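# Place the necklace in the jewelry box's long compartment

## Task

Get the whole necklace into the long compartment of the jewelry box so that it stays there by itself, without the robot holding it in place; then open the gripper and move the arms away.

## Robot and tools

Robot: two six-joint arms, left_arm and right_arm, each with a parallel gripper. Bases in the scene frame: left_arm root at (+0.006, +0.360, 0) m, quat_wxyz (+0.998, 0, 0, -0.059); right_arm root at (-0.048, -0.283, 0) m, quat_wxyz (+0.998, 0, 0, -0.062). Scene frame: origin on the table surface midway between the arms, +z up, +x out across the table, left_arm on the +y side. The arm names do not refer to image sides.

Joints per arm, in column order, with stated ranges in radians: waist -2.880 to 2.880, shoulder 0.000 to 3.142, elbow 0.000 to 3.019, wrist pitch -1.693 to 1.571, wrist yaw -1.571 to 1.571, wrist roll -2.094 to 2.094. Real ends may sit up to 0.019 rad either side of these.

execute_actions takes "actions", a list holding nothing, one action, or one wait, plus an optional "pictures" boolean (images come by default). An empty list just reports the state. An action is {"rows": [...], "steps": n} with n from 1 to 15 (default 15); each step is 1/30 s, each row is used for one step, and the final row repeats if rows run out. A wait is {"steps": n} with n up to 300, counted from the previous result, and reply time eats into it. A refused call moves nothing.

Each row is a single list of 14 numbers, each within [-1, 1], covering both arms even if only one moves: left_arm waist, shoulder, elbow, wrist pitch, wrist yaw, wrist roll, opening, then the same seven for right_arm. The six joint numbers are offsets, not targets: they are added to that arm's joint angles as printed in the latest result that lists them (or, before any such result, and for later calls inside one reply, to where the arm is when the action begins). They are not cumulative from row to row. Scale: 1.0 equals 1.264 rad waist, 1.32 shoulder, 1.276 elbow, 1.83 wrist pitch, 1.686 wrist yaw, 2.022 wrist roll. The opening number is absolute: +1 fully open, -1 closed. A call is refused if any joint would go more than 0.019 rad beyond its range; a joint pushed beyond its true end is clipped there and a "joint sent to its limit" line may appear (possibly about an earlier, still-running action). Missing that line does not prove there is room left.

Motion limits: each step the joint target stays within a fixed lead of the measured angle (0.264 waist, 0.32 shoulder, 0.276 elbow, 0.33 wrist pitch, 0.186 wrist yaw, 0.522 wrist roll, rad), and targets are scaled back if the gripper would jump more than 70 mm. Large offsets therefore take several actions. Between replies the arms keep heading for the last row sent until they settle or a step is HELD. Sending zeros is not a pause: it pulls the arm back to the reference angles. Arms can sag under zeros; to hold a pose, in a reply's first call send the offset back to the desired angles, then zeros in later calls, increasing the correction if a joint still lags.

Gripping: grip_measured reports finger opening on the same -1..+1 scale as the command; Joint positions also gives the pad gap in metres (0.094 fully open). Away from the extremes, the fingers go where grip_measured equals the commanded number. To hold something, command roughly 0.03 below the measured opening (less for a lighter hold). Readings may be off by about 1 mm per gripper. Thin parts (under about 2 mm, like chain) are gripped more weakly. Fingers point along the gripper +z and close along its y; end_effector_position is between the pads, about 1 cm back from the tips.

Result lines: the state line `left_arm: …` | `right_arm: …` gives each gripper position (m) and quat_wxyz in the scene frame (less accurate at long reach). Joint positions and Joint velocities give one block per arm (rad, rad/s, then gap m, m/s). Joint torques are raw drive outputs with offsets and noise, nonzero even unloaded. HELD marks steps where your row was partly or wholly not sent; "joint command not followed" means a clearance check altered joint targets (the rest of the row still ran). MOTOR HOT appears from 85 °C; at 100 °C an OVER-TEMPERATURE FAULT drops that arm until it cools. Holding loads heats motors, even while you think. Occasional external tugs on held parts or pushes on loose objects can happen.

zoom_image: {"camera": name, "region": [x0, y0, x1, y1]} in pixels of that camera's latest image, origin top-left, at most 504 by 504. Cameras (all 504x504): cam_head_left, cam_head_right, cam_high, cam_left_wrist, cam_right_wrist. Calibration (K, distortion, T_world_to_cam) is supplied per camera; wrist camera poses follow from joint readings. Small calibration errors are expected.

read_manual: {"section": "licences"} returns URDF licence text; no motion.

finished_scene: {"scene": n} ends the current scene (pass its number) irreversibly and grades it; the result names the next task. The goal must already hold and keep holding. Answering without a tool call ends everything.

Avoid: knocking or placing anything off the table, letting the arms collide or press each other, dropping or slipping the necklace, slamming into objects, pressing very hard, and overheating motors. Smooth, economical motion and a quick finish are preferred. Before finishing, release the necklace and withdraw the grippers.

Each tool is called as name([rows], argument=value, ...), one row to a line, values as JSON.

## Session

execute_actions(actions=[])

Scene clock: 0.00 s of 4800.00 s.
left_arm: end_effector_position=(+0.1920, +0.6351, +0.1406) grip_measured=+1.000 end_effector_quat_wxyz=(+0.005, +0.954, -0.290, +0.076) | right_arm: end_effector_position=(+0.0540, +0.0054, +0.2229) grip_measured=+1.000 end_effector_quat_wxyz=(-0.326, +0.312, +0.849, +0.274)
Joint positions: left_arm=[ 1.175  1.245  0.907 -1.209  0.151 -1.497  0.094] | right_arm=[ 0.931  0.906  0.727 -1.063 -0.833  1.656  0.094]
Joint velocities: left_arm=[-0.005 -0.005 -0.012  0.017 -0.066 -0.066  0.   ] | right_arm=[-0.005 -0.015 -0.007  0.012 -0.051  0.051  0.   ]
Joint torques (N m, as the arm reports them, + toward a larger angle): no reading
Motor temperatures (°C, as the motors report them): left_arm=[23 25 26 21 21 21] | right_arm=[21 26 25 22 24 23]
camera_calibration (this result's frames):
cam_left_wrist: T_world_to_cam=[[0.552786, 0.832, 0.046938, -0.645797], [0.578312, -0.423569, 0.697241, 0.0647498], [0.599986, -0.35828, -0.715298, 0.335727], [0, 0, 0, 1]] pos_world=[0.11811, 0.685013, 0.225312]
cam_right_wrist: T_world_to_cam=[[-0.70748, -0.656204, -0.262426, 0.103918], [-0.260801, -0.102703, 0.959914, -0.191072], [-0.656852, 0.747561, -0.0984783, 0.17426], [0, 0, 0, 1]] pos_world=[0.138151, -0.0817027, 0.227844]

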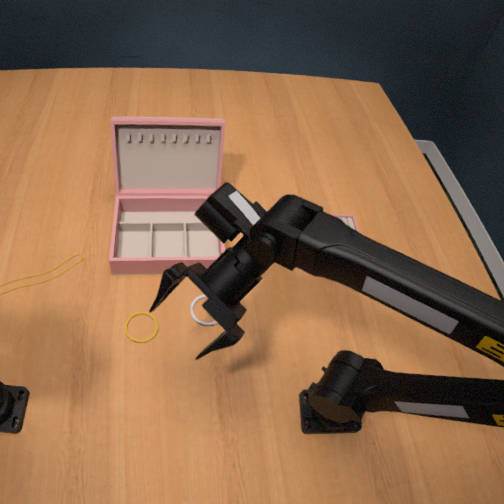

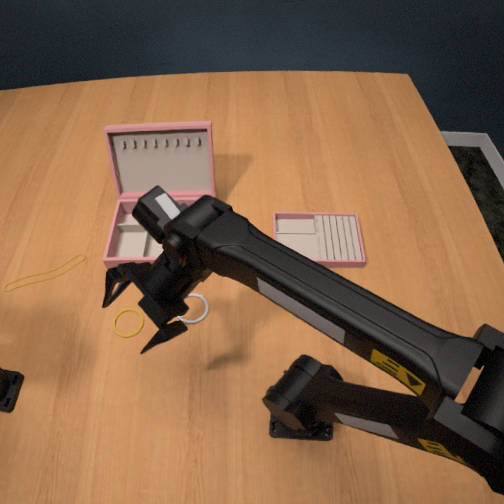

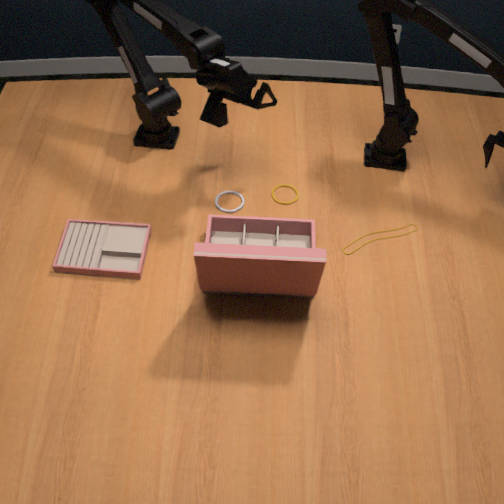

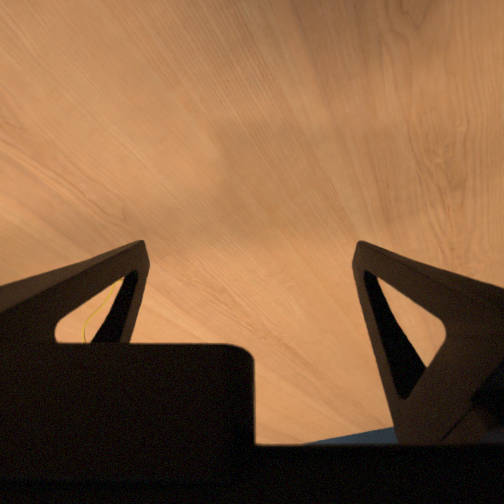

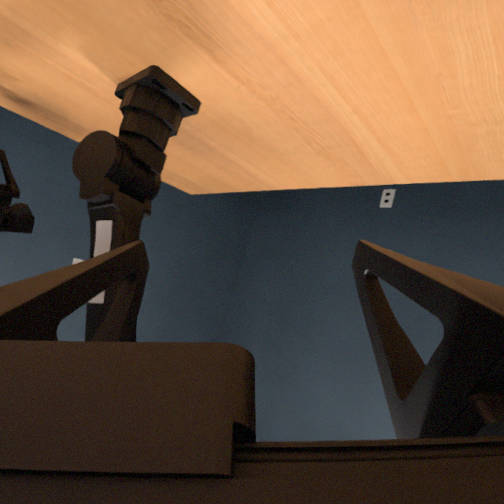

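zoom_image(camera="cam_high", region=[330, 205, 430, 270])

Region (330, 205, 430, 270) of cam_high's 504x504 image, scaled by 5.040, with more detail than that image has; it fills the top 328 rows of this view, and the rest is white.

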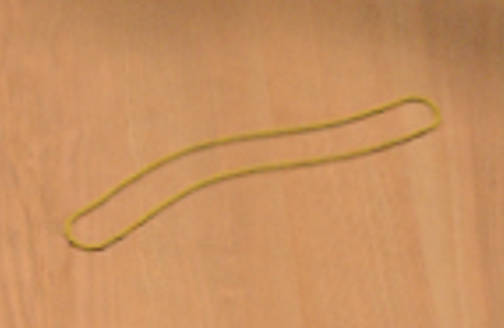

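execute_actions([
  {"rows": [[-0.03,0,0,0,0,0.05,1,-0.03,0,0,0,0,0,1],[-0.08,0,0,0,-0.01,0.12,1,-0.08,0,0,0,0,0,1],[-0.14,-0.01,-0.01,0.005,-0.02,0.2,1,-0.14,0,0,0,0,0,1],[-0.21,-0.01,-0.02,0.01,-0.03,0.28,1,-0.21,0,0,0,0,0,1],[-0.29,-0.015,-0.03,0.015,-0.04,0.36,1,-0.29,0,0,0,0,0,1],[-0.37,-0.015,-0.04,0.02,-0.05,0.44,1,-0.37,0,0,0,0,0,1],[-0.45,-0.02,-0.05,0.025,-0.06,0.52,1,-0.45,0,0,0,0,0,1],[-0.53,-0.02,-0.06,0.03,-0.07,0.6,1,-0.53,0,0,0,0,0,1],[-0.61,-0.025,-0.07,0.035,-0.08,0.68,1,-0.61,0,0,0,0,0,1],[-0.69,-0.025,-0.08,0.04,-0.09,0.76,1,-0.69,0,0,0,0,0,1],[-0.77,-0.03,-0.09,0.045,-0.09,0.84,1,-0.77,0,0,0,0,0,1],[-0.85,-0.032,-0.1,0.052,-0.09,0.92,1,-0.85,0,0,0,0,0,1],[-0.92,-0.032,-0.1,0.052,-0.09,1.0,1,-0.92,0,0,0,0,0,1],[-0.97,-0.032,-0.1,0.052,-0.09,1.0,1,-0.97,0,0,0,0,0,1],[-0.994,-0.032,-0.1,0.052,-0.09,1.0,1,-1.0,0,0,0,0,0,1]], "steps": 15},
], pictures=false)

execute_actions([
  {"steps": 15},
], pictures=false)

Scene clock: 28.47 s of 4800.00 s.
left_arm: end_effector_position=(+0.3106, +0.3983, +0.0998) grip_measured=+1.000 end_effector_quat_wxyz=(-0.004, -0.267, +0.964, -0.000) | right_arm: end_effector_position=(+0.2538, -0.2293, +0.2230) grip_measured=+1.000 end_effector_quat_wxyz=(-0.144, +0.697, +0.577, +0.401)
Joint positions: left_arm=[ 0.246  1.244  0.796 -1.131  0.002 -0.412  0.094] | right_arm=[-0.125  0.906  0.727 -1.063 -0.834  1.656  0.094]
Joint velocities: left_arm=[-2.476  0.005 -0.144  0.076 -0.051  2.381  0.   ] | right_arm=[-2.75  -0.005 -0.002 -0.002 -0.037  0.037  0.   ]
Joint torques (N m, as the arm reports them, + toward a larger angle): left_arm=[ 0.3  -7.44  6.92  0.91 -0.05  0.18] | right_arm=[-0.19 -3.73  8.41  1.16 -0.4  -0.12]
Motor temperatures (°C, as the motors report them): left_arm=[23 25 30 21 21 21] | right_arm=[21 26 29 22 24 23]
Steps of this call (steps 1 to 90: nothing new was sent; then 24.97 s passed at rest; steps 91 to 105: all 15 steps of this action). Readings (joint positions):
91: left_arm=[1.173 1.245 0.907 -1.209 0.150 -1.485] | right_arm=[0.929 0.906 0.727 -1.063 -0.833 1.656]
92: left_arm=[1.163 1.245 0.907 -1.209 0.142 -1.450] | right_arm=[0.919 0.906 0.727 -1.063 -0.833 1.656]
94: left_arm=[1.098 1.245 0.904 -1.209 0.109 -1.315] | right_arm=[0.848 0.906 0.727 -1.063 -0.835 1.656]
98: left_arm=[0.819 1.245 0.875 -1.183 0.053 -0.991] | right_arm=[0.524 0.906 0.727 -1.063 -0.835 1.656]
105: the state above

Scene clock: 28.97 s of 4800.00 s.
left_arm: end_effector_position=(+0.3045, +0.2991, +0.1027) grip_measured=+1.000 end_effector_quat_wxyz=(+0.006, +0.326, +0.946, +0.001) | right_arm: end_effector_position=(+0.2583, -0.2960, +0.2226) grip_measured=+1.000 end_effector_quat_wxyz=(-0.099, +0.756, +0.498, +0.413)
Joint positions: left_arm=[-0.081  1.219  0.784 -1.123  0.     0.464  0.094] | right_arm=[-0.342  0.906  0.727 -1.063 -0.83   1.656  0.094]
Joint velocities: left_arm=[ 0.005 -0.005  0.002  0.017  0.051  0.271  0.   ] | right_arm=[ 0.015  0.005 -0.002 -0.007  0.007  0.051  0.   ]
Joint torques (N m, as the arm reports them, + toward a larger angle): left_arm=[-0.52 -6.26  6.66  0.97 -0.03  0.25] | right_arm=[ 0.37 -3.84  8.64  1.11 -0.53 -0.16]
Motor temperatures (°C, as the motors report them): left_arm=[23 25 30 21 21 21] | right_arm=[21 26 29 22 24 23]
Steps of this call (steps 1 to 15: the robot went on to your last target). Readings (joint positions):
1: left_arm=[0.162 1.244 0.792 -1.129 0.001 -0.328] | right_arm=[-0.214 0.906 0.727 -1.063 -0.834 1.656]
2: left_arm=[0.079 1.243 0.790 -1.127 0.001 -0.239] | right_arm=[-0.289 0.906 0.727 -1.063 -0.832 1.656]
4: left_arm=[-0.065 1.240 0.790 -1.124 0.003 -0.045] | right_arm=[-0.366 0.906 0.727 -1.063 -0.830 1.656]
8: left_arm=[-0.129 1.225 0.785 -1.123 0.005 0.279] | right_arm=[-0.354 0.906 0.727 -1.063 -0.830 1.656]
15: the state above

execute_actions([
  {"rows": [[0,0,0,0,0,0.325,1,0,0,0,0,0,0,1]], "steps": 15},
], pictures=false)

execute_actions([
  {"steps": 12},
])

Scene clock: 33.17 s of 4800.00 s.
left_arm: end_effector_position=(+0.3045, +0.2992, +0.1027) grip_measured=+1.000 end_effector_quat_wxyz=(+0.006, +0.599, +0.801, +0.003) | right_arm: end_effector_position=(+0.2583, -0.2960, +0.2226) grip_measured=+1.000 end_effector_quat_wxyz=(-0.099, +0.756, +0.498, +0.413)
Joint positions: left_arm=[-0.081  1.219  0.784 -1.123  0.     1.085  0.094] | right_arm=[-0.342  0.906  0.727 -1.063 -0.83   1.656  0.094]
Joint velocities: left_arm=[ 0.005  0.005  0.012 -0.027 -0.022  0.125  0.   ] | right_arm=[-0.024 -0.005 -0.002  0.002  0.022 -0.037  0.   ]
Joint torques (N m, as the arm reports them, + toward a larger angle): left_arm=[-0.5  -4.72  6.98  0.47  0.04  0.22] | right_arm=[-0.28 -3.83  8.57  1.14 -0.44 -0.16]
Motor temperatures (°C, as the motors report them): left_arm=[23 25 30 21 21 21] | right_arm=[21 26 29 22 24 23]
Steps of this call (steps 1 to 30: the robot went on to your last target; steps 31 to 90: nothing new was sent; then 0.70 s passed at rest; steps 91 to 105: all 15 steps of this action). Readings (joint positions):
91: left_arm=[-0.081 1.219 0.784 -1.123 0.000 0.583] | right_arm=[-0.342 0.906 0.727 -1.063 -0.830 1.656]
92: left_arm=[-0.081 1.219 0.784 -1.123 0.000 0.681] | right_arm=[-0.342 0.906 0.727 -1.063 -0.830 1.656]
94: left_arm=[-0.081 1.219 0.784 -1.123 0.000 0.835] | right_arm=[-0.342 0.906 0.727 -1.063 -0.830 1.656]
98: left_arm=[-0.081 1.219 0.784 -1.123 0.000 0.997] | right_arm=[-0.342 0.906 0.727 -1.063 -0.830 1.656]
105: the state above

Scene clock: 33.57 s of 4800.00 s.
left_arm: end_effector_position=(+0.3045, +0.2992, +0.1027) grip_measured=+1.000 end_effector_quat_wxyz=(+0.006, +0.608, +0.794, +0.003) | right_arm: end_effector_position=(+0.2583, -0.2960, +0.2226) grip_measured=+1.000 end_effector_quat_wxyz=(-0.099, +0.756, +0.498, +0.413)
Joint positions: left_arm=[-0.081  1.219  0.784 -1.123  0.     1.107  0.094] | right_arm=[-0.342  0.906  0.727 -1.063 -0.83   1.656  0.094]
Joint velocities: left_arm=[-0.034 -0.005 -0.007  0.007  0.051 -0.022  0.   ] | right_arm=[ 0.005 -0.005 -0.002 -0.012  0.051  0.051  0.   ]
Joint torques (N m, as the arm reports them, + toward a larger angle): left_arm=[-0.33 -4.8   6.96  0.46  0.04  0.23] | right_arm=[-0.28 -3.78  8.57  1.13 -0.44 -0.16]
Motor temperatures (°C, as the motors report them): left_arm=[23 25 30 21 21 21] | right_arm=[21 26 29 22 24 23]
Steps of this call (steps 1 to 12: the robot went on to your last target). Readings (joint positions):
1: left_arm=[-0.081 1.219 0.784 -1.123 0.000 1.090] | right_arm=[-0.342 0.906 0.727 -1.063 -0.830 1.656]
2: left_arm=[-0.081 1.219 0.784 -1.123 0.000 1.094] | right_arm=[-0.342 0.906 0.727 -1.063 -0.830 1.656]
4: left_arm=[-0.081 1.219 0.784 -1.123 0.000 1.099] | right_arm=[-0.342 0.906 0.727 -1.063 -0.830 1.656]
8: left_arm=[-0.081 1.219 0.784 -1.123 0.000 1.105] | right_arm=[-0.342 0.906 0.727 -1.063 -0.830 1.656]
12: the state above
camera_calibration (this result's frames):
cam_left_wrist: T_world_to_cam=[[-0.965281, -0.26121, 0.00125115, 0.367281], [-0.212209, 0.786979, 0.579337, -0.22558], [-0.152313, 0.558958, -0.815087, 0.0856561], [0, 0, 0, 1]] pos_world=[0.319706, 0.225586, 0.200044]
cam_right_wrist: T_world_to_cam=[[-0.834797, 0.483914, -0.262567, 0.420975], [-0.173427, 0.221501, 0.959615, -0.0949753], [0.52253, 0.84662, -0.100984, 0.259001], [0, 0, 0, 1]] pos_world=[0.199621, -0.401954, 0.227829]

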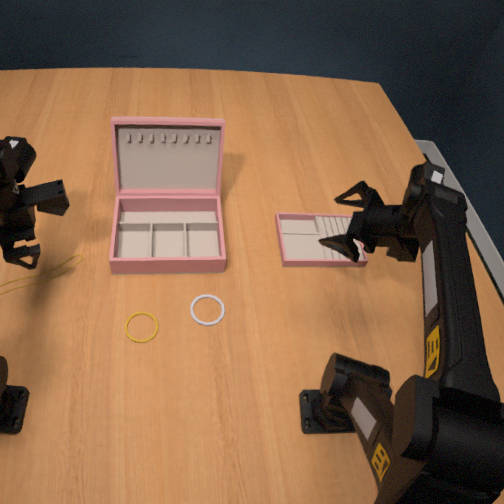

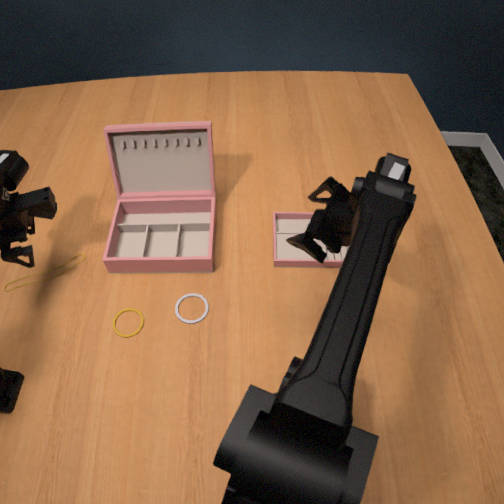

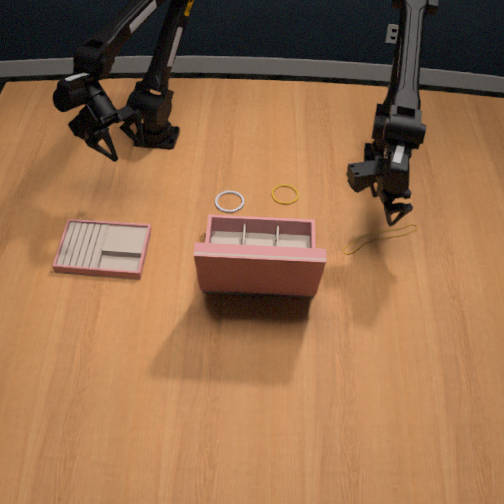

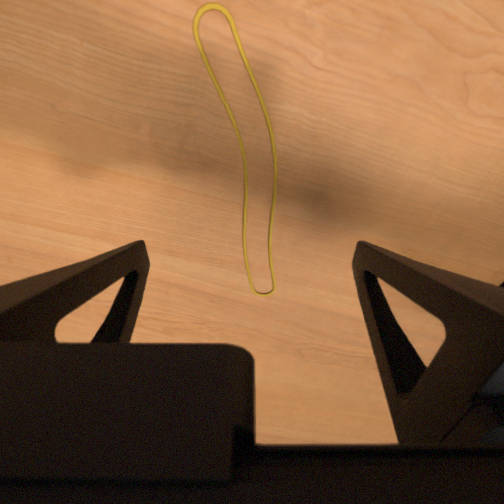

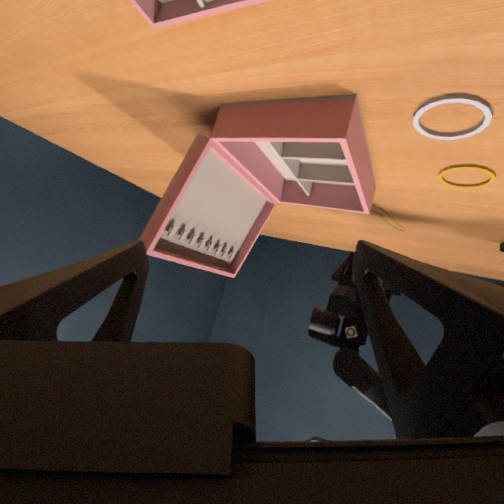

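execute_actions([
  {"rows": [[0.002,0.02,-0.008,0.016,0,0.01,0.9,0,0,0,0,0,0,1],[0.004,0.028,-0.017,0.028,0,0.01,0.8,0,0,0,0,0,0,1],[0.006,0.037,-0.027,0.04,0,0.01,0.7,0,0,0,0,0,0,1],[0.008,0.046,-0.037,0.053,0,0.01,0.6,0,0,0,0,0,0,1],[0.01,0.055,-0.047,0.066,0,0.01,0.5,0,0,0,0,0,0,1],[0.012,0.064,-0.057,0.079,0,0.01,0.4,0,0,0,0,0,0,1],[0.013,0.073,-0.067,0.092,0,0.01,0.3,0,0,0,0,0,0,1],[0.013,0.082,-0.077,0.105,0,0.01,0.2,0,0,0,0,0,0,1],[0.013,0.091,-0.087,0.118,0,0.01,0.1,0,0,0,0,0,0,1],[0.013,0.099,-0.097,0.131,0,0.01,0.0,0,0,0,0,0,0,1],[0.013,0.106,-0.106,0.143,0,0.01,0.0,0,0,0,0,0,0,1],[0.013,0.111,-0.1125,0.152,0,0.01,0.0,0,0,0,0,0,0,1]], "steps": 15},
], pictures=false)

execute_actions([
  {"steps": 12},
])

Scene clock: 47.70 s of 4800.00 s.
left_arm: end_effector_position=(+0.2902, +0.3050, +0.0164) grip_measured=+0.003 end_effector_quat_wxyz=(-0.011, +0.607, +0.795, -0.006) | right_arm: end_effector_position=(+0.2583, -0.2960, +0.2226) grip_measured=+1.000 end_effector_quat_wxyz=(-0.099, +0.756, +0.498, +0.413)
Joint positions: left_arm=[-0.071  1.36   0.636 -0.871  0.     1.114  0.047] | right_arm=[-0.342  0.906  0.727 -1.063 -0.83   1.656  0.094]
Joint velocities: left_arm=[-0.005  0.112 -0.115  0.095 -0.066  0.037  0.   ] | right_arm=[-0.015 -0.005 -0.017  0.007  0.007  0.022  0.   ]
Joint torques (N m, as the arm reports them, + toward a larger angle): left_arm=[ 0.11 -5.78  6.41  1.18  0.04  0.22] | right_arm=[-0.21 -3.86  8.55  1.13 -0.44 -0.16]
Motor temperatures (°C, as the motors report them): left_arm=[23 25 29 21 21 21] | right_arm=[21 26 29 22 24 23]
Steps of this call (steps 1 to 30: the robot went on to your last target; steps 31 to 90: nothing new was sent; then 10.63 s passed at rest; steps 91 to 105: all 15 steps of this action). Readings (joint positions):
91: left_arm=[-0.081 1.219 0.783 -1.122 0.000 1.109] | right_arm=[-0.342 0.906 0.727 -1.063 -0.830 1.656]
92: left_arm=[-0.081 1.219 0.781 -1.113 0.000 1.110] | right_arm=[-0.342 0.906 0.727 -1.063 -0.830 1.656]
94: left_arm=[-0.081 1.226 0.768 -1.081 0.000 1.112] | right_arm=[-0.342 0.906 0.727 -1.063 -0.830 1.656]
98: left_arm=[-0.075 1.271 0.720 -0.992 0.000 1.113] | right_arm=[-0.342 0.906 0.727 -1.063 -0.830 1.656]
105: the state above

Scene clock: 48.10 s of 4800.00 s.
left_arm: end_effector_position=(+0.2909, +0.3049, +0.0150) grip_measured=+0.003 end_effector_quat_wxyz=(-0.008, +0.607, +0.795, -0.004) | right_arm: end_effector_position=(+0.2583, -0.2960, +0.2226) grip_measured=+1.000 end_effector_quat_wxyz=(-0.099, +0.756, +0.498, +0.413)
Joint positions: left_arm=[-0.071  1.362  0.633 -0.861  0.     1.115  0.047] | right_arm=[-0.342  0.906  0.727 -1.063 -0.83   1.656  0.094]
Joint velocities: left_arm=[-0.005 -0.015 -0.002  0.007  0.066 -0.037  0.   ] | right_arm=[ 0.005  0.005 -0.002 -0.012 -0.095  0.007  0.   ]
Joint torques (N m, as the arm reports them, + toward a larger angle): left_arm=[ 0.14 -5.09  6.32  1.1   0.04  0.23] | right_arm=[-0.29 -3.86  8.58  1.16 -0.43 -0.17]
Motor temperatures (°C, as the motors report them): left_arm=[23 25 29 21 21 21] | right_arm=[21 26 29 22 24 23]
Steps of this call (steps 1 to 12: the robot went on to your last target). Readings (joint positions):
1: left_arm=[-0.071 1.362 0.634 -0.869 0.000 1.114] | right_arm=[-0.342 0.906 0.727 -1.063 -0.830 1.656]
2: left_arm=[-0.071 1.362 0.633 -0.867 0.000 1.115] | right_arm=[-0.342 0.906 0.727 -1.063 -0.830 1.656]
4: left_arm=[-0.071 1.362 0.633 -0.862 0.000 1.115] | right_arm=[-0.342 0.906 0.727 -1.063 -0.830 1.656]
8: left_arm=[-0.071 1.362 0.633 -0.861 0.000 1.115] | right_arm=[-0.342 0.906 0.727 -1.063 -0.830 1.656]
12: the state above
camera_calibration (this result's frames):
cam_left_wrist: T_world_to_cam=[[-0.964313, -0.263141, 0.0292914, 0.355668], [-0.195753, 0.783075, 0.590318, -0.185852], [-0.178274, 0.563517, -0.806639, 0.0149414], [0, 0, 0, 1]] pos_world=[0.309258, 0.230707, 0.111346]
cam_right_wrist: T_world_to_cam=[[-0.834797, 0.483914, -0.262567, 0.420975], [-0.173427, 0.221501, 0.959615, -0.0949753], [0.52253, 0.84662, -0.100984, 0.259001], [0, 0, 0, 1]] pos_world=[0.199621, -0.401954, 0.227829]

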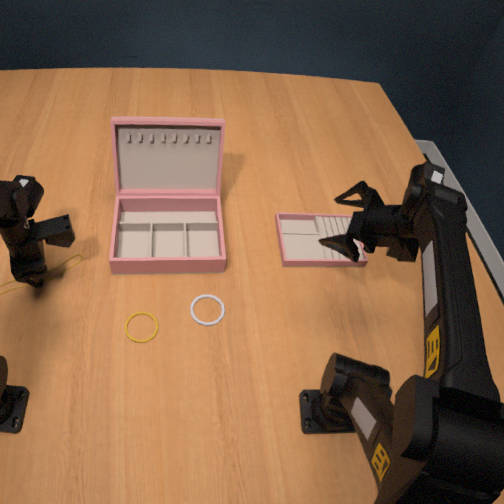

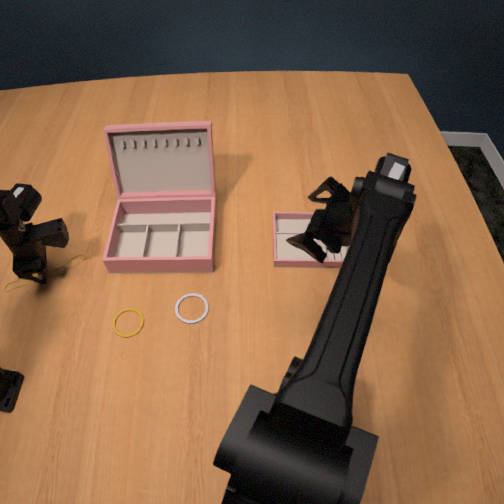

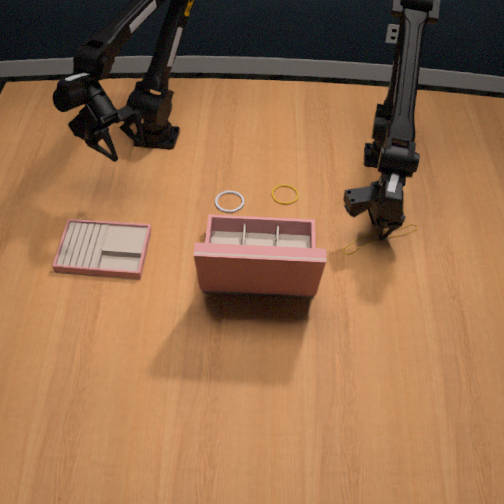

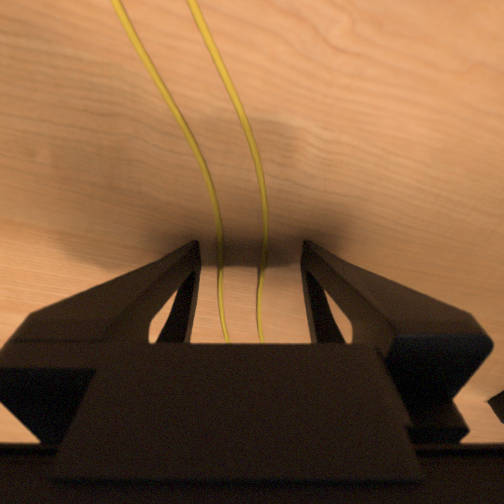

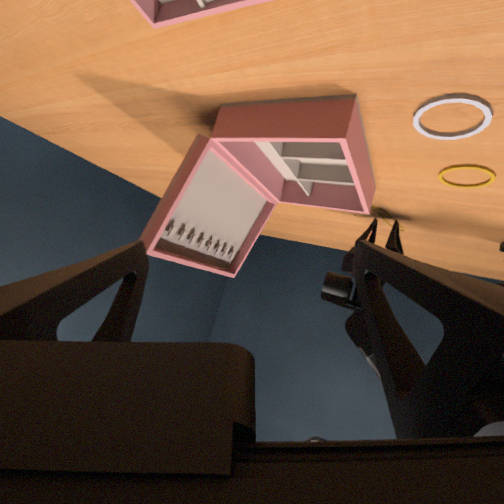

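execute_actions([
  {"rows": [[0,0.015,0,0.012,0,0,0,0,0,0,0,0,0,1],[0,0.02,0,0.018,0,0,0,0,0,0,0,0,0,1],[0,0.025,0,0.024,0,0,0,0,0,0,0,0,0,1],[0,0.03,0,0.03,0,0,0,0,0,0,0,0,0,1],[0,0.034,0,0.03,0,0,0,0,0,0,0,0,0,1],[0,0.038,0,0.03,0,0,0,0,0,0,0,0,0,1]], "steps": 15},
])

Scene clock: 54.70 s of 4800.00 s.
left_arm: end_effector_position=(+0.2967, +0.3038, +0.0060) grip_measured=+0.003 end_effector_quat_wxyz=(-0.005, +0.607, +0.795, -0.003) | right_arm: end_effector_position=(+0.2583, -0.2960, +0.2226) grip_measured=+1.000 end_effector_quat_wxyz=(-0.099, +0.756, +0.498, +0.413)
Joint positions: left_arm=[-0.071  1.394  0.633 -0.821  0.     1.115  0.047] | right_arm=[-0.342  0.906  0.727 -1.063 -0.83   1.656  0.094]
Joint velocities: left_arm=[ 0.005 -0.005 -0.002  0.012 -0.037 -0.007 -0.001] | right_arm=[ 0.024  0.005 -0.002  0.012 -0.037  0.007  0.   ]
Joint torques (N m, as the arm reports them, + toward a larger angle): left_arm=[-0.44 -4.29  5.43  1.13  0.04  0.08] | right_arm=[-0.3  -3.8   8.58  1.14 -0.43 -0.17]
Motor temperatures (°C, as the motors report them): left_arm=[23 25 29 21 21 21] | right_arm=[21 26 29 22 24 23]
Steps of this call (steps 1 to 30: the robot went on to your last target; steps 31 to 90: nothing new was sent; then 3.10 s passed at rest; steps 91 to 105: all 15 steps of this action). Readings (joint positions):
91: left_arm=[-0.071 1.362 0.633 -0.860 0.000 1.115] | right_arm=[-0.342 0.906 0.727 -1.063 -0.830 1.656]
92: left_arm=[-0.071 1.362 0.633 -0.856 0.000 1.115] | right_arm=[-0.342 0.906 0.727 -1.063 -0.830 1.656]
94: left_arm=[-0.071 1.365 0.633 -0.842 0.000 1.115] | right_arm=[-0.342 0.906 0.727 -1.063 -0.830 1.656]
98: left_arm=[-0.071 1.384 0.633 -0.823 0.000 1.115] | right_arm=[-0.342 0.906 0.727 -1.063 -0.830 1.656]
105: the state above
camera_calibration (this result's frames):
cam_left_wrist: T_world_to_cam=[[-0.964498, -0.263105, 0.0227847, 0.361275], [-0.199947, 0.783877, 0.587841, -0.177566], [-0.172524, 0.562416, -0.808655, 0.00801318], [0, 0, 0, 1]] pos_world=[0.314328, 0.229736, 0.102629]
cam_right_wrist: T_world_to_cam=[[-0.834797, 0.483914, -0.262567, 0.420975], [-0.173427, 0.221501, 0.959615, -0.0949753], [0.52253, 0.84662, -0.100984, 0.259001], [0, 0, 0, 1]] pos_world=[0.199621, -0.401954, 0.227829]

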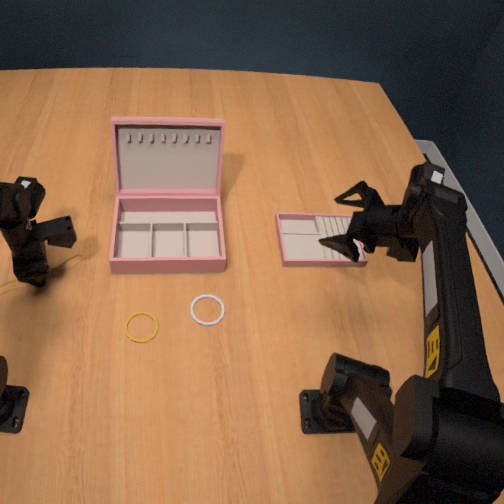

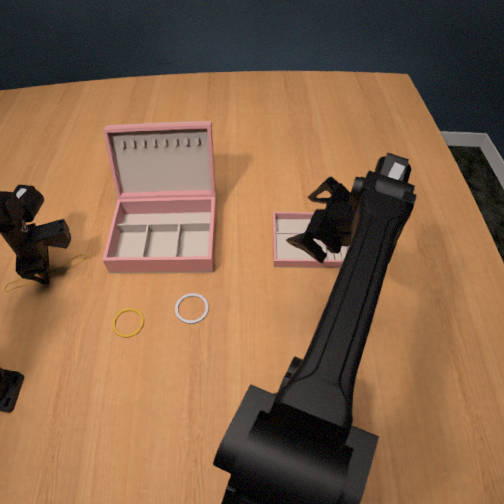

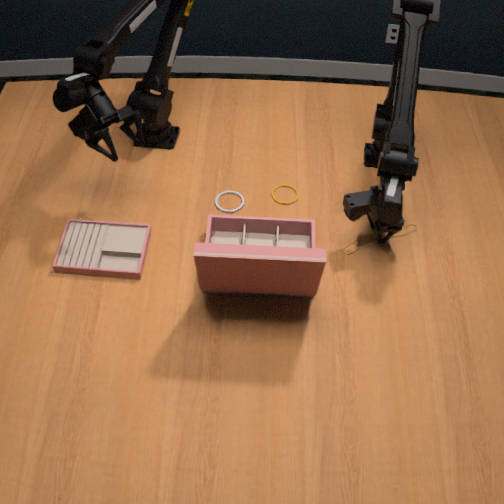

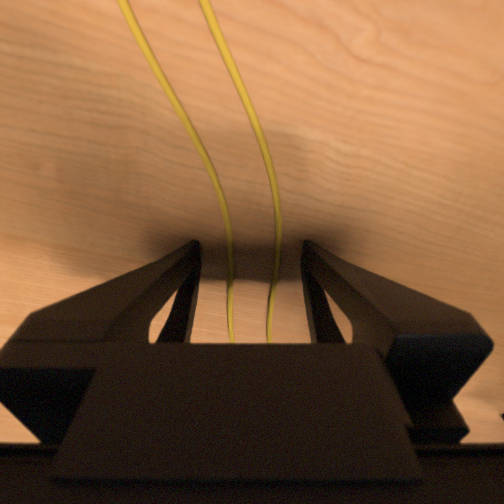

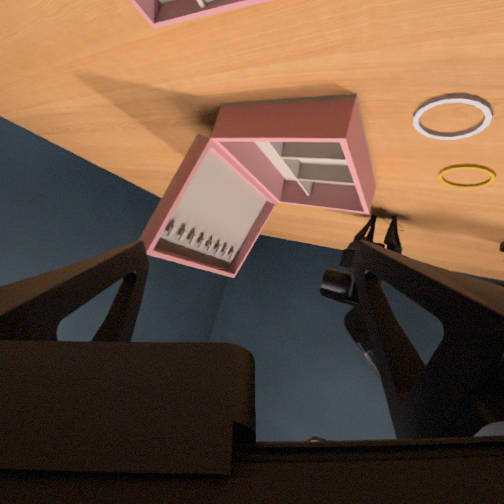

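execute_actions([
  {"rows": [[0,0.018,0,0,0,0,0,0,0,0,0,0,0,1],[0,0.021,0,0,0,0,0,0,0,0,0,0,0,1],[0,0.025,0,0,0,0,0,0,0,0,0,0,0,1]], "steps": 12},
], pictures=false)

Scene clock: 58.57 s of 4800.00 s.
left_arm: end_effector_position=(+0.2961, +0.3039, +0.0047) grip_measured=+0.003 end_effector_quat_wxyz=(-0.007, +0.607, +0.795, -0.004) | right_arm: end_effector_position=(+0.2583, -0.2960, +0.2226) grip_measured=+1.000 end_effector_quat_wxyz=(-0.099, +0.756, +0.498, +0.413)
Joint positions: left_arm=[-0.071  1.399  0.633 -0.821  0.     1.115  0.047] | right_arm=[-0.342  0.906  0.727 -1.063 -0.83   1.656  0.094]
Joint velocities: left_arm=[-0.005 -0.015  0.002  0.002  0.022 -0.007 -0.   ] | right_arm=[ 0.015 -0.005  0.022  0.002  0.022 -0.022  0.   ]
Joint torques (N m, as the arm reports them, + toward a larger angle): left_arm=[-0.46 -3.74  5.53  0.45  0.04  0.09] | right_arm=[-0.34 -3.83  8.59  1.12 -0.44 -0.16]
Motor temperatures (°C, as the motors report them): left_arm=[23 25 29 21 21 21] | right_arm=[21 26 29 22 24 23]
Steps of this call (steps 1 to 15: the robot went on to your last target; steps 16 to 90: nothing new was sent; then 0.47 s passed at rest; steps 91 to 102: all 12 steps of this action). Readings (joint positions):
91: left_arm=[-0.071 1.394 0.633 -0.821 0.000 1.115] | right_arm=[-0.342 0.906 0.727 -1.063 -0.830 1.656]
92: left_arm=[-0.071 1.395 0.633 -0.821 0.000 1.115] | right_arm=[-0.342 0.906 0.727 -1.063 -0.830 1.656]
94: left_arm=[-0.071 1.397 0.633 -0.821 0.000 1.115] | right_arm=[-0.342 0.906 0.727 -1.063 -0.830 1.656]
98: left_arm=[-0.071 1.399 0.633 -0.821 0.000 1.115] | right_arm=[-0.342 0.906 0.727 -1.063 -0.830 1.656]
102: the state above

execute_actions([
  {"rows": [[0,0.022,0,0,0,0,-0.15,0,0,0,0,0,0,1],[0,0.022,0,0,0,0,-0.3,0,0,0,0,0,0,1],[0,0.022,0,0,0,0,-0.4,0,0,0,0,0,0,1],[0,0.022,0,0,0,0,-0.46,0,0,0,0,0,0,1],[0,0.022,0,0,0,0,-0.52,0,0,0,0,0,0,1],[0,0.022,0,0,0,0,-0.58,0,0,0,0,0,0,1],[0,0.022,0,0,0,0,-0.64,0,0,0,0,0,0,1],[0,0.022,0,0,0,0,-0.7,0,0,0,0,0,0,1],[0,0.022,0,0,0,0,-0.75,0,0,0,0,0,0,1],[0,0.022,0,0,0,0,-0.8,0,0,0,0,0,0,1],[0,0.022,0,0,0,0,-0.84,0,0,0,0,0,0,1],[0,0.022,0,0,0,0,-0.87,0,0,0,0,0,0,1]], "steps": 15},
])

zoom_image(camera="cam_left_wrist", region=[180, 180, 320, 345])

Scene clock: 67.37 s of 4800.00 s.
left_arm: end_effector_position=(+0.2960, +0.3039, +0.0045) grip_measured=-0.866 end_effector_quat_wxyz=(-0.008, +0.607, +0.795, -0.004) | right_arm: end_effector_position=(+0.2583, -0.2960, +0.2226) grip_measured=+1.000 end_effector_quat_wxyz=(-0.099, +0.756, +0.498, +0.413)
Joint positions: left_arm=[-0.071  1.4    0.633 -0.821  0.     1.115  0.006] | right_arm=[-0.342  0.906  0.727 -1.063 -0.83   1.656  0.094]
Joint velocities: left_arm=[-0.024 -0.005 -0.012 -0.007  0.007  0.037 -0.001] | right_arm=[ 0.015 -0.005  0.007 -0.007  0.066  0.022  0.   ]
Joint torques (N m, as the arm reports them, + toward a larger angle): left_arm=[-0.48 -3.86  5.56  0.4   0.05  0.09] | right_arm=[-0.36 -3.84  8.59  1.13 -0.44 -0.15]
Motor temperatures (°C, as the motors report them): left_arm=[23 25 29 21 21 21] | right_arm=[21 26 29 22 24 23]
Steps of this call (steps 1 to 15: the robot went on to your last target; steps 16 to 90: nothing new was sent; then 5.30 s passed at rest; steps 91 to 105: all 15 steps of this action). Readings (joint positions):
91: left_arm=[-0.071 1.399 0.633 -0.821 0.000 1.115] | right_arm=[-0.342 0.906 0.727 -1.063 -0.830 1.656]
92: left_arm=[-0.071 1.399 0.633 -0.821 0.000 1.115] | right_arm=[-0.342 0.906 0.727 -1.063 -0.830 1.656]
94: left_arm=[-0.071 1.399 0.633 -0.821 0.000 1.115] | right_arm=[-0.342 0.906 0.727 -1.063 -0.830 1.656]
98: left_arm=[-0.071 1.400 0.633 -0.821 0.000 1.115] | right_arm=[-0.342 0.906 0.727 -1.063 -0.830 1.656]
105: the state above
camera_calibration (this result's frames):
cam_left_wrist: T_world_to_cam=[[-0.964356, -0.263132, 0.0279216, 0.36061], [-0.196638, 0.783244, 0.589799, -0.177687], [-0.177065, 0.563285, -0.807067, 0.00762205], [0, 0, 0, 1]] pos_world=[0.314166, 0.229767, 0.100882]
cam_right_wrist: T_world_to_cam=[[-0.834797, 0.483914, -0.262567, 0.420975], [-0.173427, 0.221501, 0.959615, -0.0949753], [0.52253, 0.84662, -0.100984, 0.259001], [0, 0, 0, 1]] pos_world=[0.199621, -0.401954, 0.227829]

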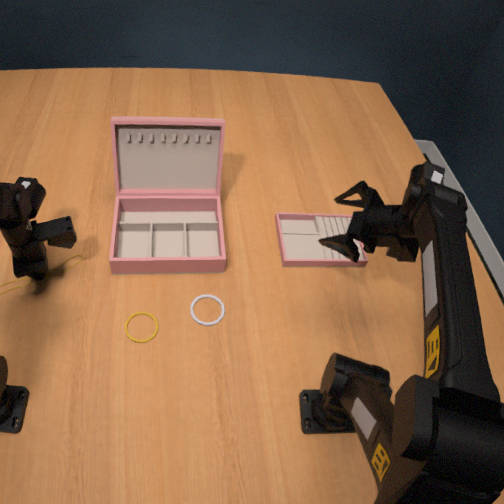

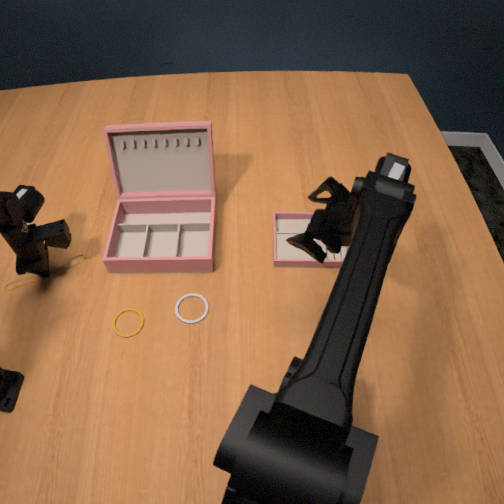

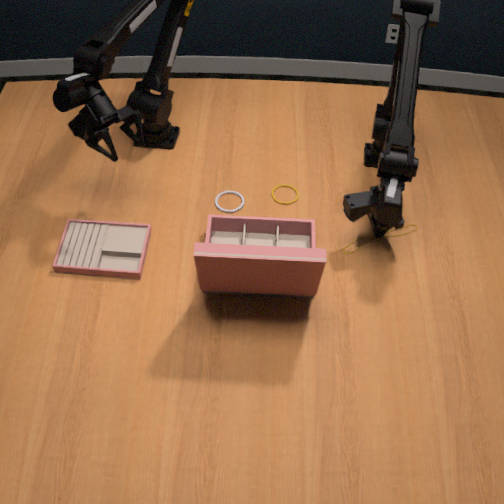

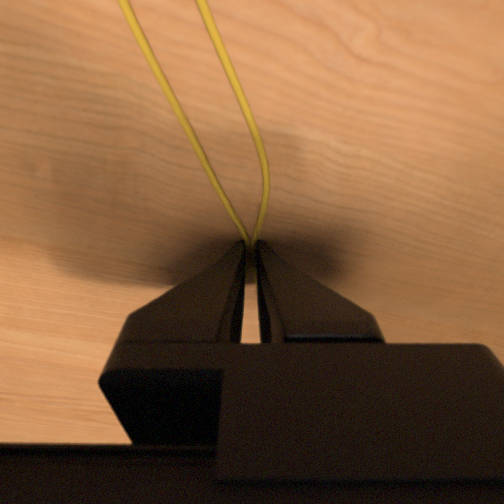

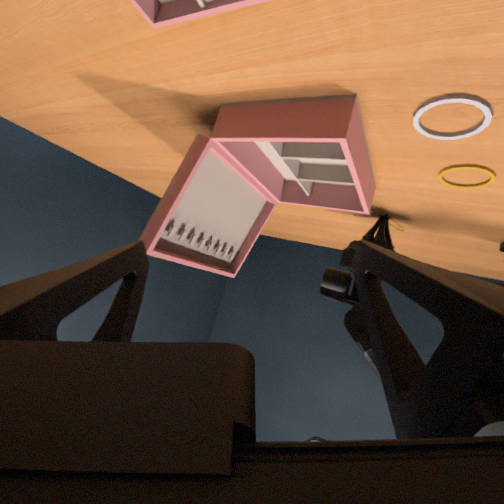

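Region (180, 180, 320, 345) of cam_left_wrist's 504x504 image, scaled by 3.055, with more detail than that image has; it fills the left 428 columns of this view, and the rest is white.

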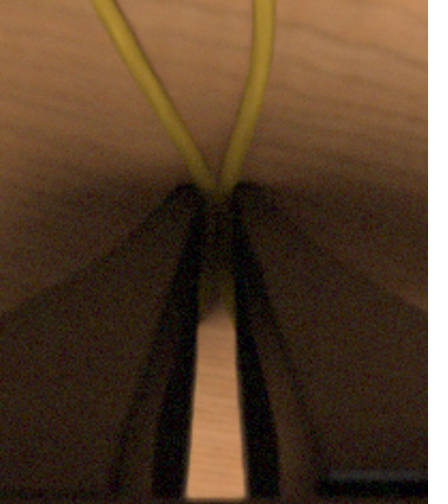

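execute_actions([
  {"rows": [[0,0.03,0,0,0,0,-0.875,0,0,0,0,0,0,1],[0,0.03,0,0,0,0,-0.88,0,0,0,0,0,0,1],[0,0.03,0,0,0,0,-0.885,0,0,0,0,0,0,1],[0,0.03,0,0,0,0,-0.89,0,0,0,0,0,0,1],[0,0.03,0,0,0,0,-0.895,0,0,0,0,0,0,1],[0,0.03,0,0,0,0,-0.9,0,0,0,0,0,0,1],[0,0.03,0,0,0,0,-0.905,0,0,0,0,0,0,1],[0,0.03,0,0,0,0,-0.91,0,0,0,0,0,0,1]], "steps": 13},
], pictures=false)

Scene clock: 72.17 s of 4800.00 s.
left_arm: end_effector_position=(+0.2959, +0.3040, +0.0042) grip_measured=-0.901 end_effector_quat_wxyz=(-0.008, +0.607, +0.795, -0.004) | right_arm: end_effector_position=(+0.2583, -0.2960, +0.2226) grip_measured=+1.000 end_effector_quat_wxyz=(-0.099, +0.756, +0.498, +0.413)
Joint positions: left_arm=[-0.071  1.401  0.633 -0.821  0.     1.115  0.005] | right_arm=[-0.342  0.906  0.727 -1.063 -0.83   1.656  0.094]
Joint velocities: left_arm=[-0.015 -0.005 -0.007  0.012  0.037 -0.051  0.   ] | right_arm=[-0.015 -0.015 -0.017 -0.007 -0.037 -0.066  0.   ]
Joint torques (N m, as the arm reports them, + toward a larger angle): left_arm=[-0.47 -3.16  5.58  0.42  0.05  0.08] | right_arm=[-0.35 -3.85  8.6   1.1  -0.44 -0.16]
Motor temperatures (°C, as the motors report them): left_arm=[23 25 28 21 21 21] | right_arm=[21 26 29 22 24 23]
Steps of this call (steps 1 to 15: the robot went on to your last target; steps 16 to 90: nothing new was sent; then 1.37 s passed at rest; steps 91 to 103: all 13 steps of this action). Readings (joint positions):
91: left_arm=[-0.071 1.401 0.633 -0.821 0.000 1.115] | right_arm=[-0.342 0.906 0.727 -1.063 -0.830 1.656]
92: left_arm=[-0.071 1.401 0.633 -0.821 0.000 1.115] | right_arm=[-0.342 0.906 0.727 -1.063 -0.830 1.656]
94: left_arm=[-0.071 1.401 0.633 -0.821 0.000 1.115] | right_arm=[-0.342 0.906 0.727 -1.063 -0.830 1.656]
98: left_arm=[-0.071 1.401 0.633 -0.821 0.000 1.115] | right_arm=[-0.342 0.906 0.727 -1.063 -0.830 1.656]
103: the state above

execute_actions([
  {"rows": [[0,0.03,0,0,0,0,-0.915,0,0,0,0,0,0,1],[0,0.03,0,0,0,0,-0.92,0,0,0,0,0,0,1],[0,0.03,0,0,0,0,-0.925,0,0,0,0,0,0,1],[0,0.03,0,0,0,0,-0.93,0,0,0,0,0,0,1],[0,0.03,0,0,0,0,-0.935,0,0,0,0,0,0,1],[0,0.03,0,0,0,0,-0.94,0,0,0,0,0,0,1]], "steps": 12},
])

zoom_image(camera="cam_left_wrist", region=[180, 180, 320, 345])

Scene clock: 92.27 s of 4800.00 s.
left_arm: end_effector_position=(+0.2958, +0.3040, +0.0040) grip_measured=-0.926 end_effector_quat_wxyz=(-0.008, +0.607, +0.795, -0.004) | right_arm: end_effector_position=(+0.2583, -0.2960, +0.2226) grip_measured=+1.000 end_effector_quat_wxyz=(-0.099, +0.756, +0.498, +0.413)
Joint positions: left_arm=[-0.071  1.401  0.633 -0.821  0.     1.115  0.003] | right_arm=[-0.342  0.906  0.727 -1.063 -0.83   1.656  0.094]
Joint velocities: left_arm=[-0.005 -0.005  0.002 -0.017  0.051 -0.037 -0.001] | right_arm=[ 0.005 -0.015  0.007  0.022 -0.007 -0.081  0.   ]
Joint torques (N m, as the arm reports them, + toward a larger angle): left_arm=[-0.47 -3.14  5.58  0.39  0.04  0.08] | right_arm=[-0.27 -3.81  8.57  1.13 -0.44 -0.15]
Motor temperatures (°C, as the motors report them): left_arm=[23 25 28 21 21 21] | right_arm=[21 26 29 22 24 23]
Steps of this call (steps 1 to 15: the robot went on to your last target; steps 16 to 90: nothing new was sent; then 16.70 s passed at rest; steps 91 to 102: all 12 steps of this action). Readings (joint positions):
91: left_arm=[-0.071 1.401 0.633 -0.821 0.000 1.115] | right_arm=[-0.342 0.906 0.727 -1.063 -0.830 1.656]
92: left_arm=[-0.071 1.401 0.633 -0.821 0.000 1.115] | right_arm=[-0.342 0.906 0.727 -1.063 -0.830 1.656]
94: left_arm=[-0.071 1.401 0.633 -0.821 0.000 1.115] | right_arm=[-0.342 0.906 0.727 -1.063 -0.830 1.656]
98: left_arm=[-0.071 1.401 0.633 -0.821 0.000 1.115] | right_arm=[-0.342 0.906 0.727 -1.063 -0.830 1.656]
102: the state above
camera_calibration (this result's frames):
cam_left_wrist: T_world_to_cam=[[-0.964317, -0.263145, 0.0291236, 0.360465], [-0.19579, 0.782855, 0.590597, -0.177691], [-0.178212, 0.56382, -0.806441, 0.00737177], [0, 0, 0, 1]] pos_world=[0.314126, 0.229804, 0.10039]
cam_right_wrist: T_world_to_cam=[[-0.834797, 0.483914, -0.262567, 0.420975], [-0.173427, 0.221501, 0.959615, -0.0949753], [0.52253, 0.84662, -0.100984, 0.259001], [0, 0, 0, 1]] pos_world=[0.199621, -0.401954, 0.227829]

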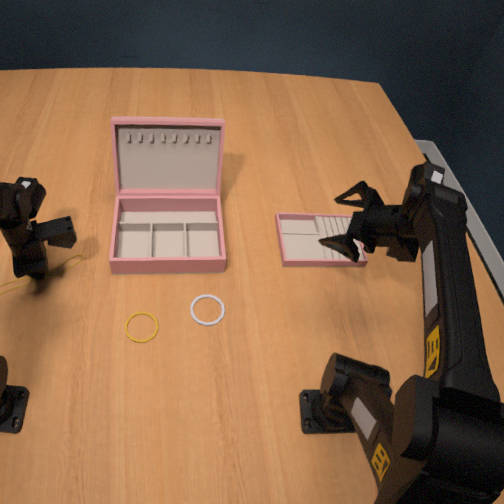

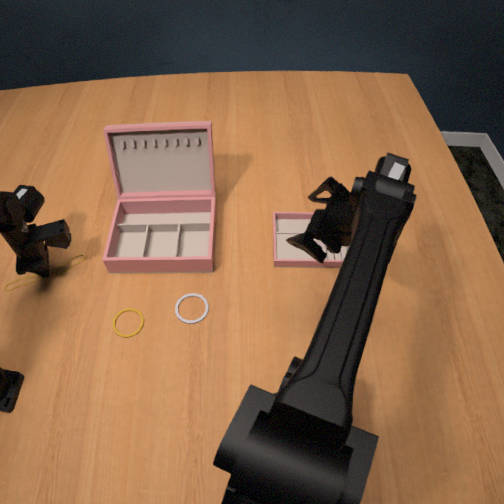

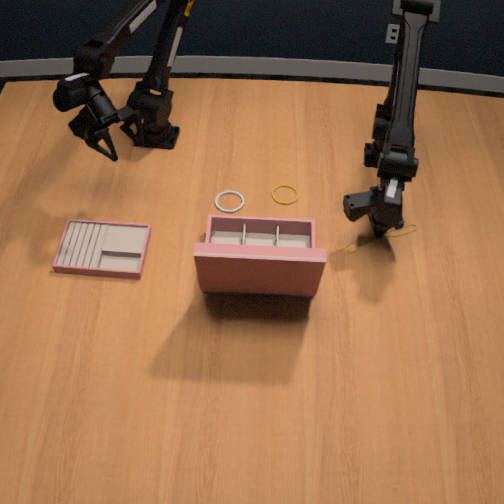

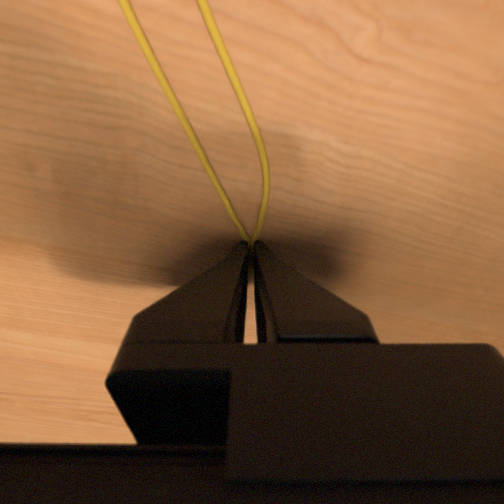

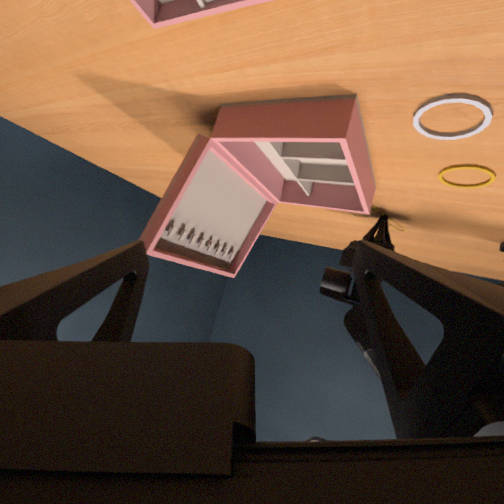

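Region (180, 180, 320, 345) of cam_left_wrist's 504x504 image, scaled by 3.055, with more detail than that image has; it fills the left 428 columns of this view, and the rest is white.

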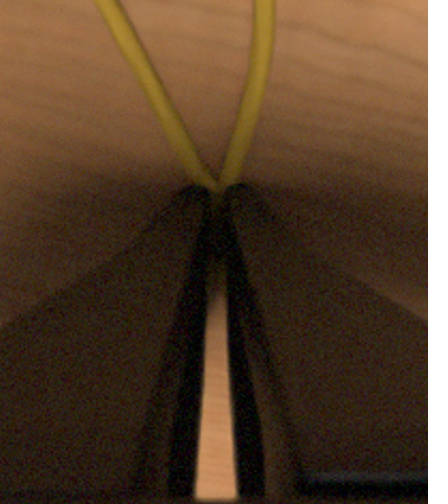

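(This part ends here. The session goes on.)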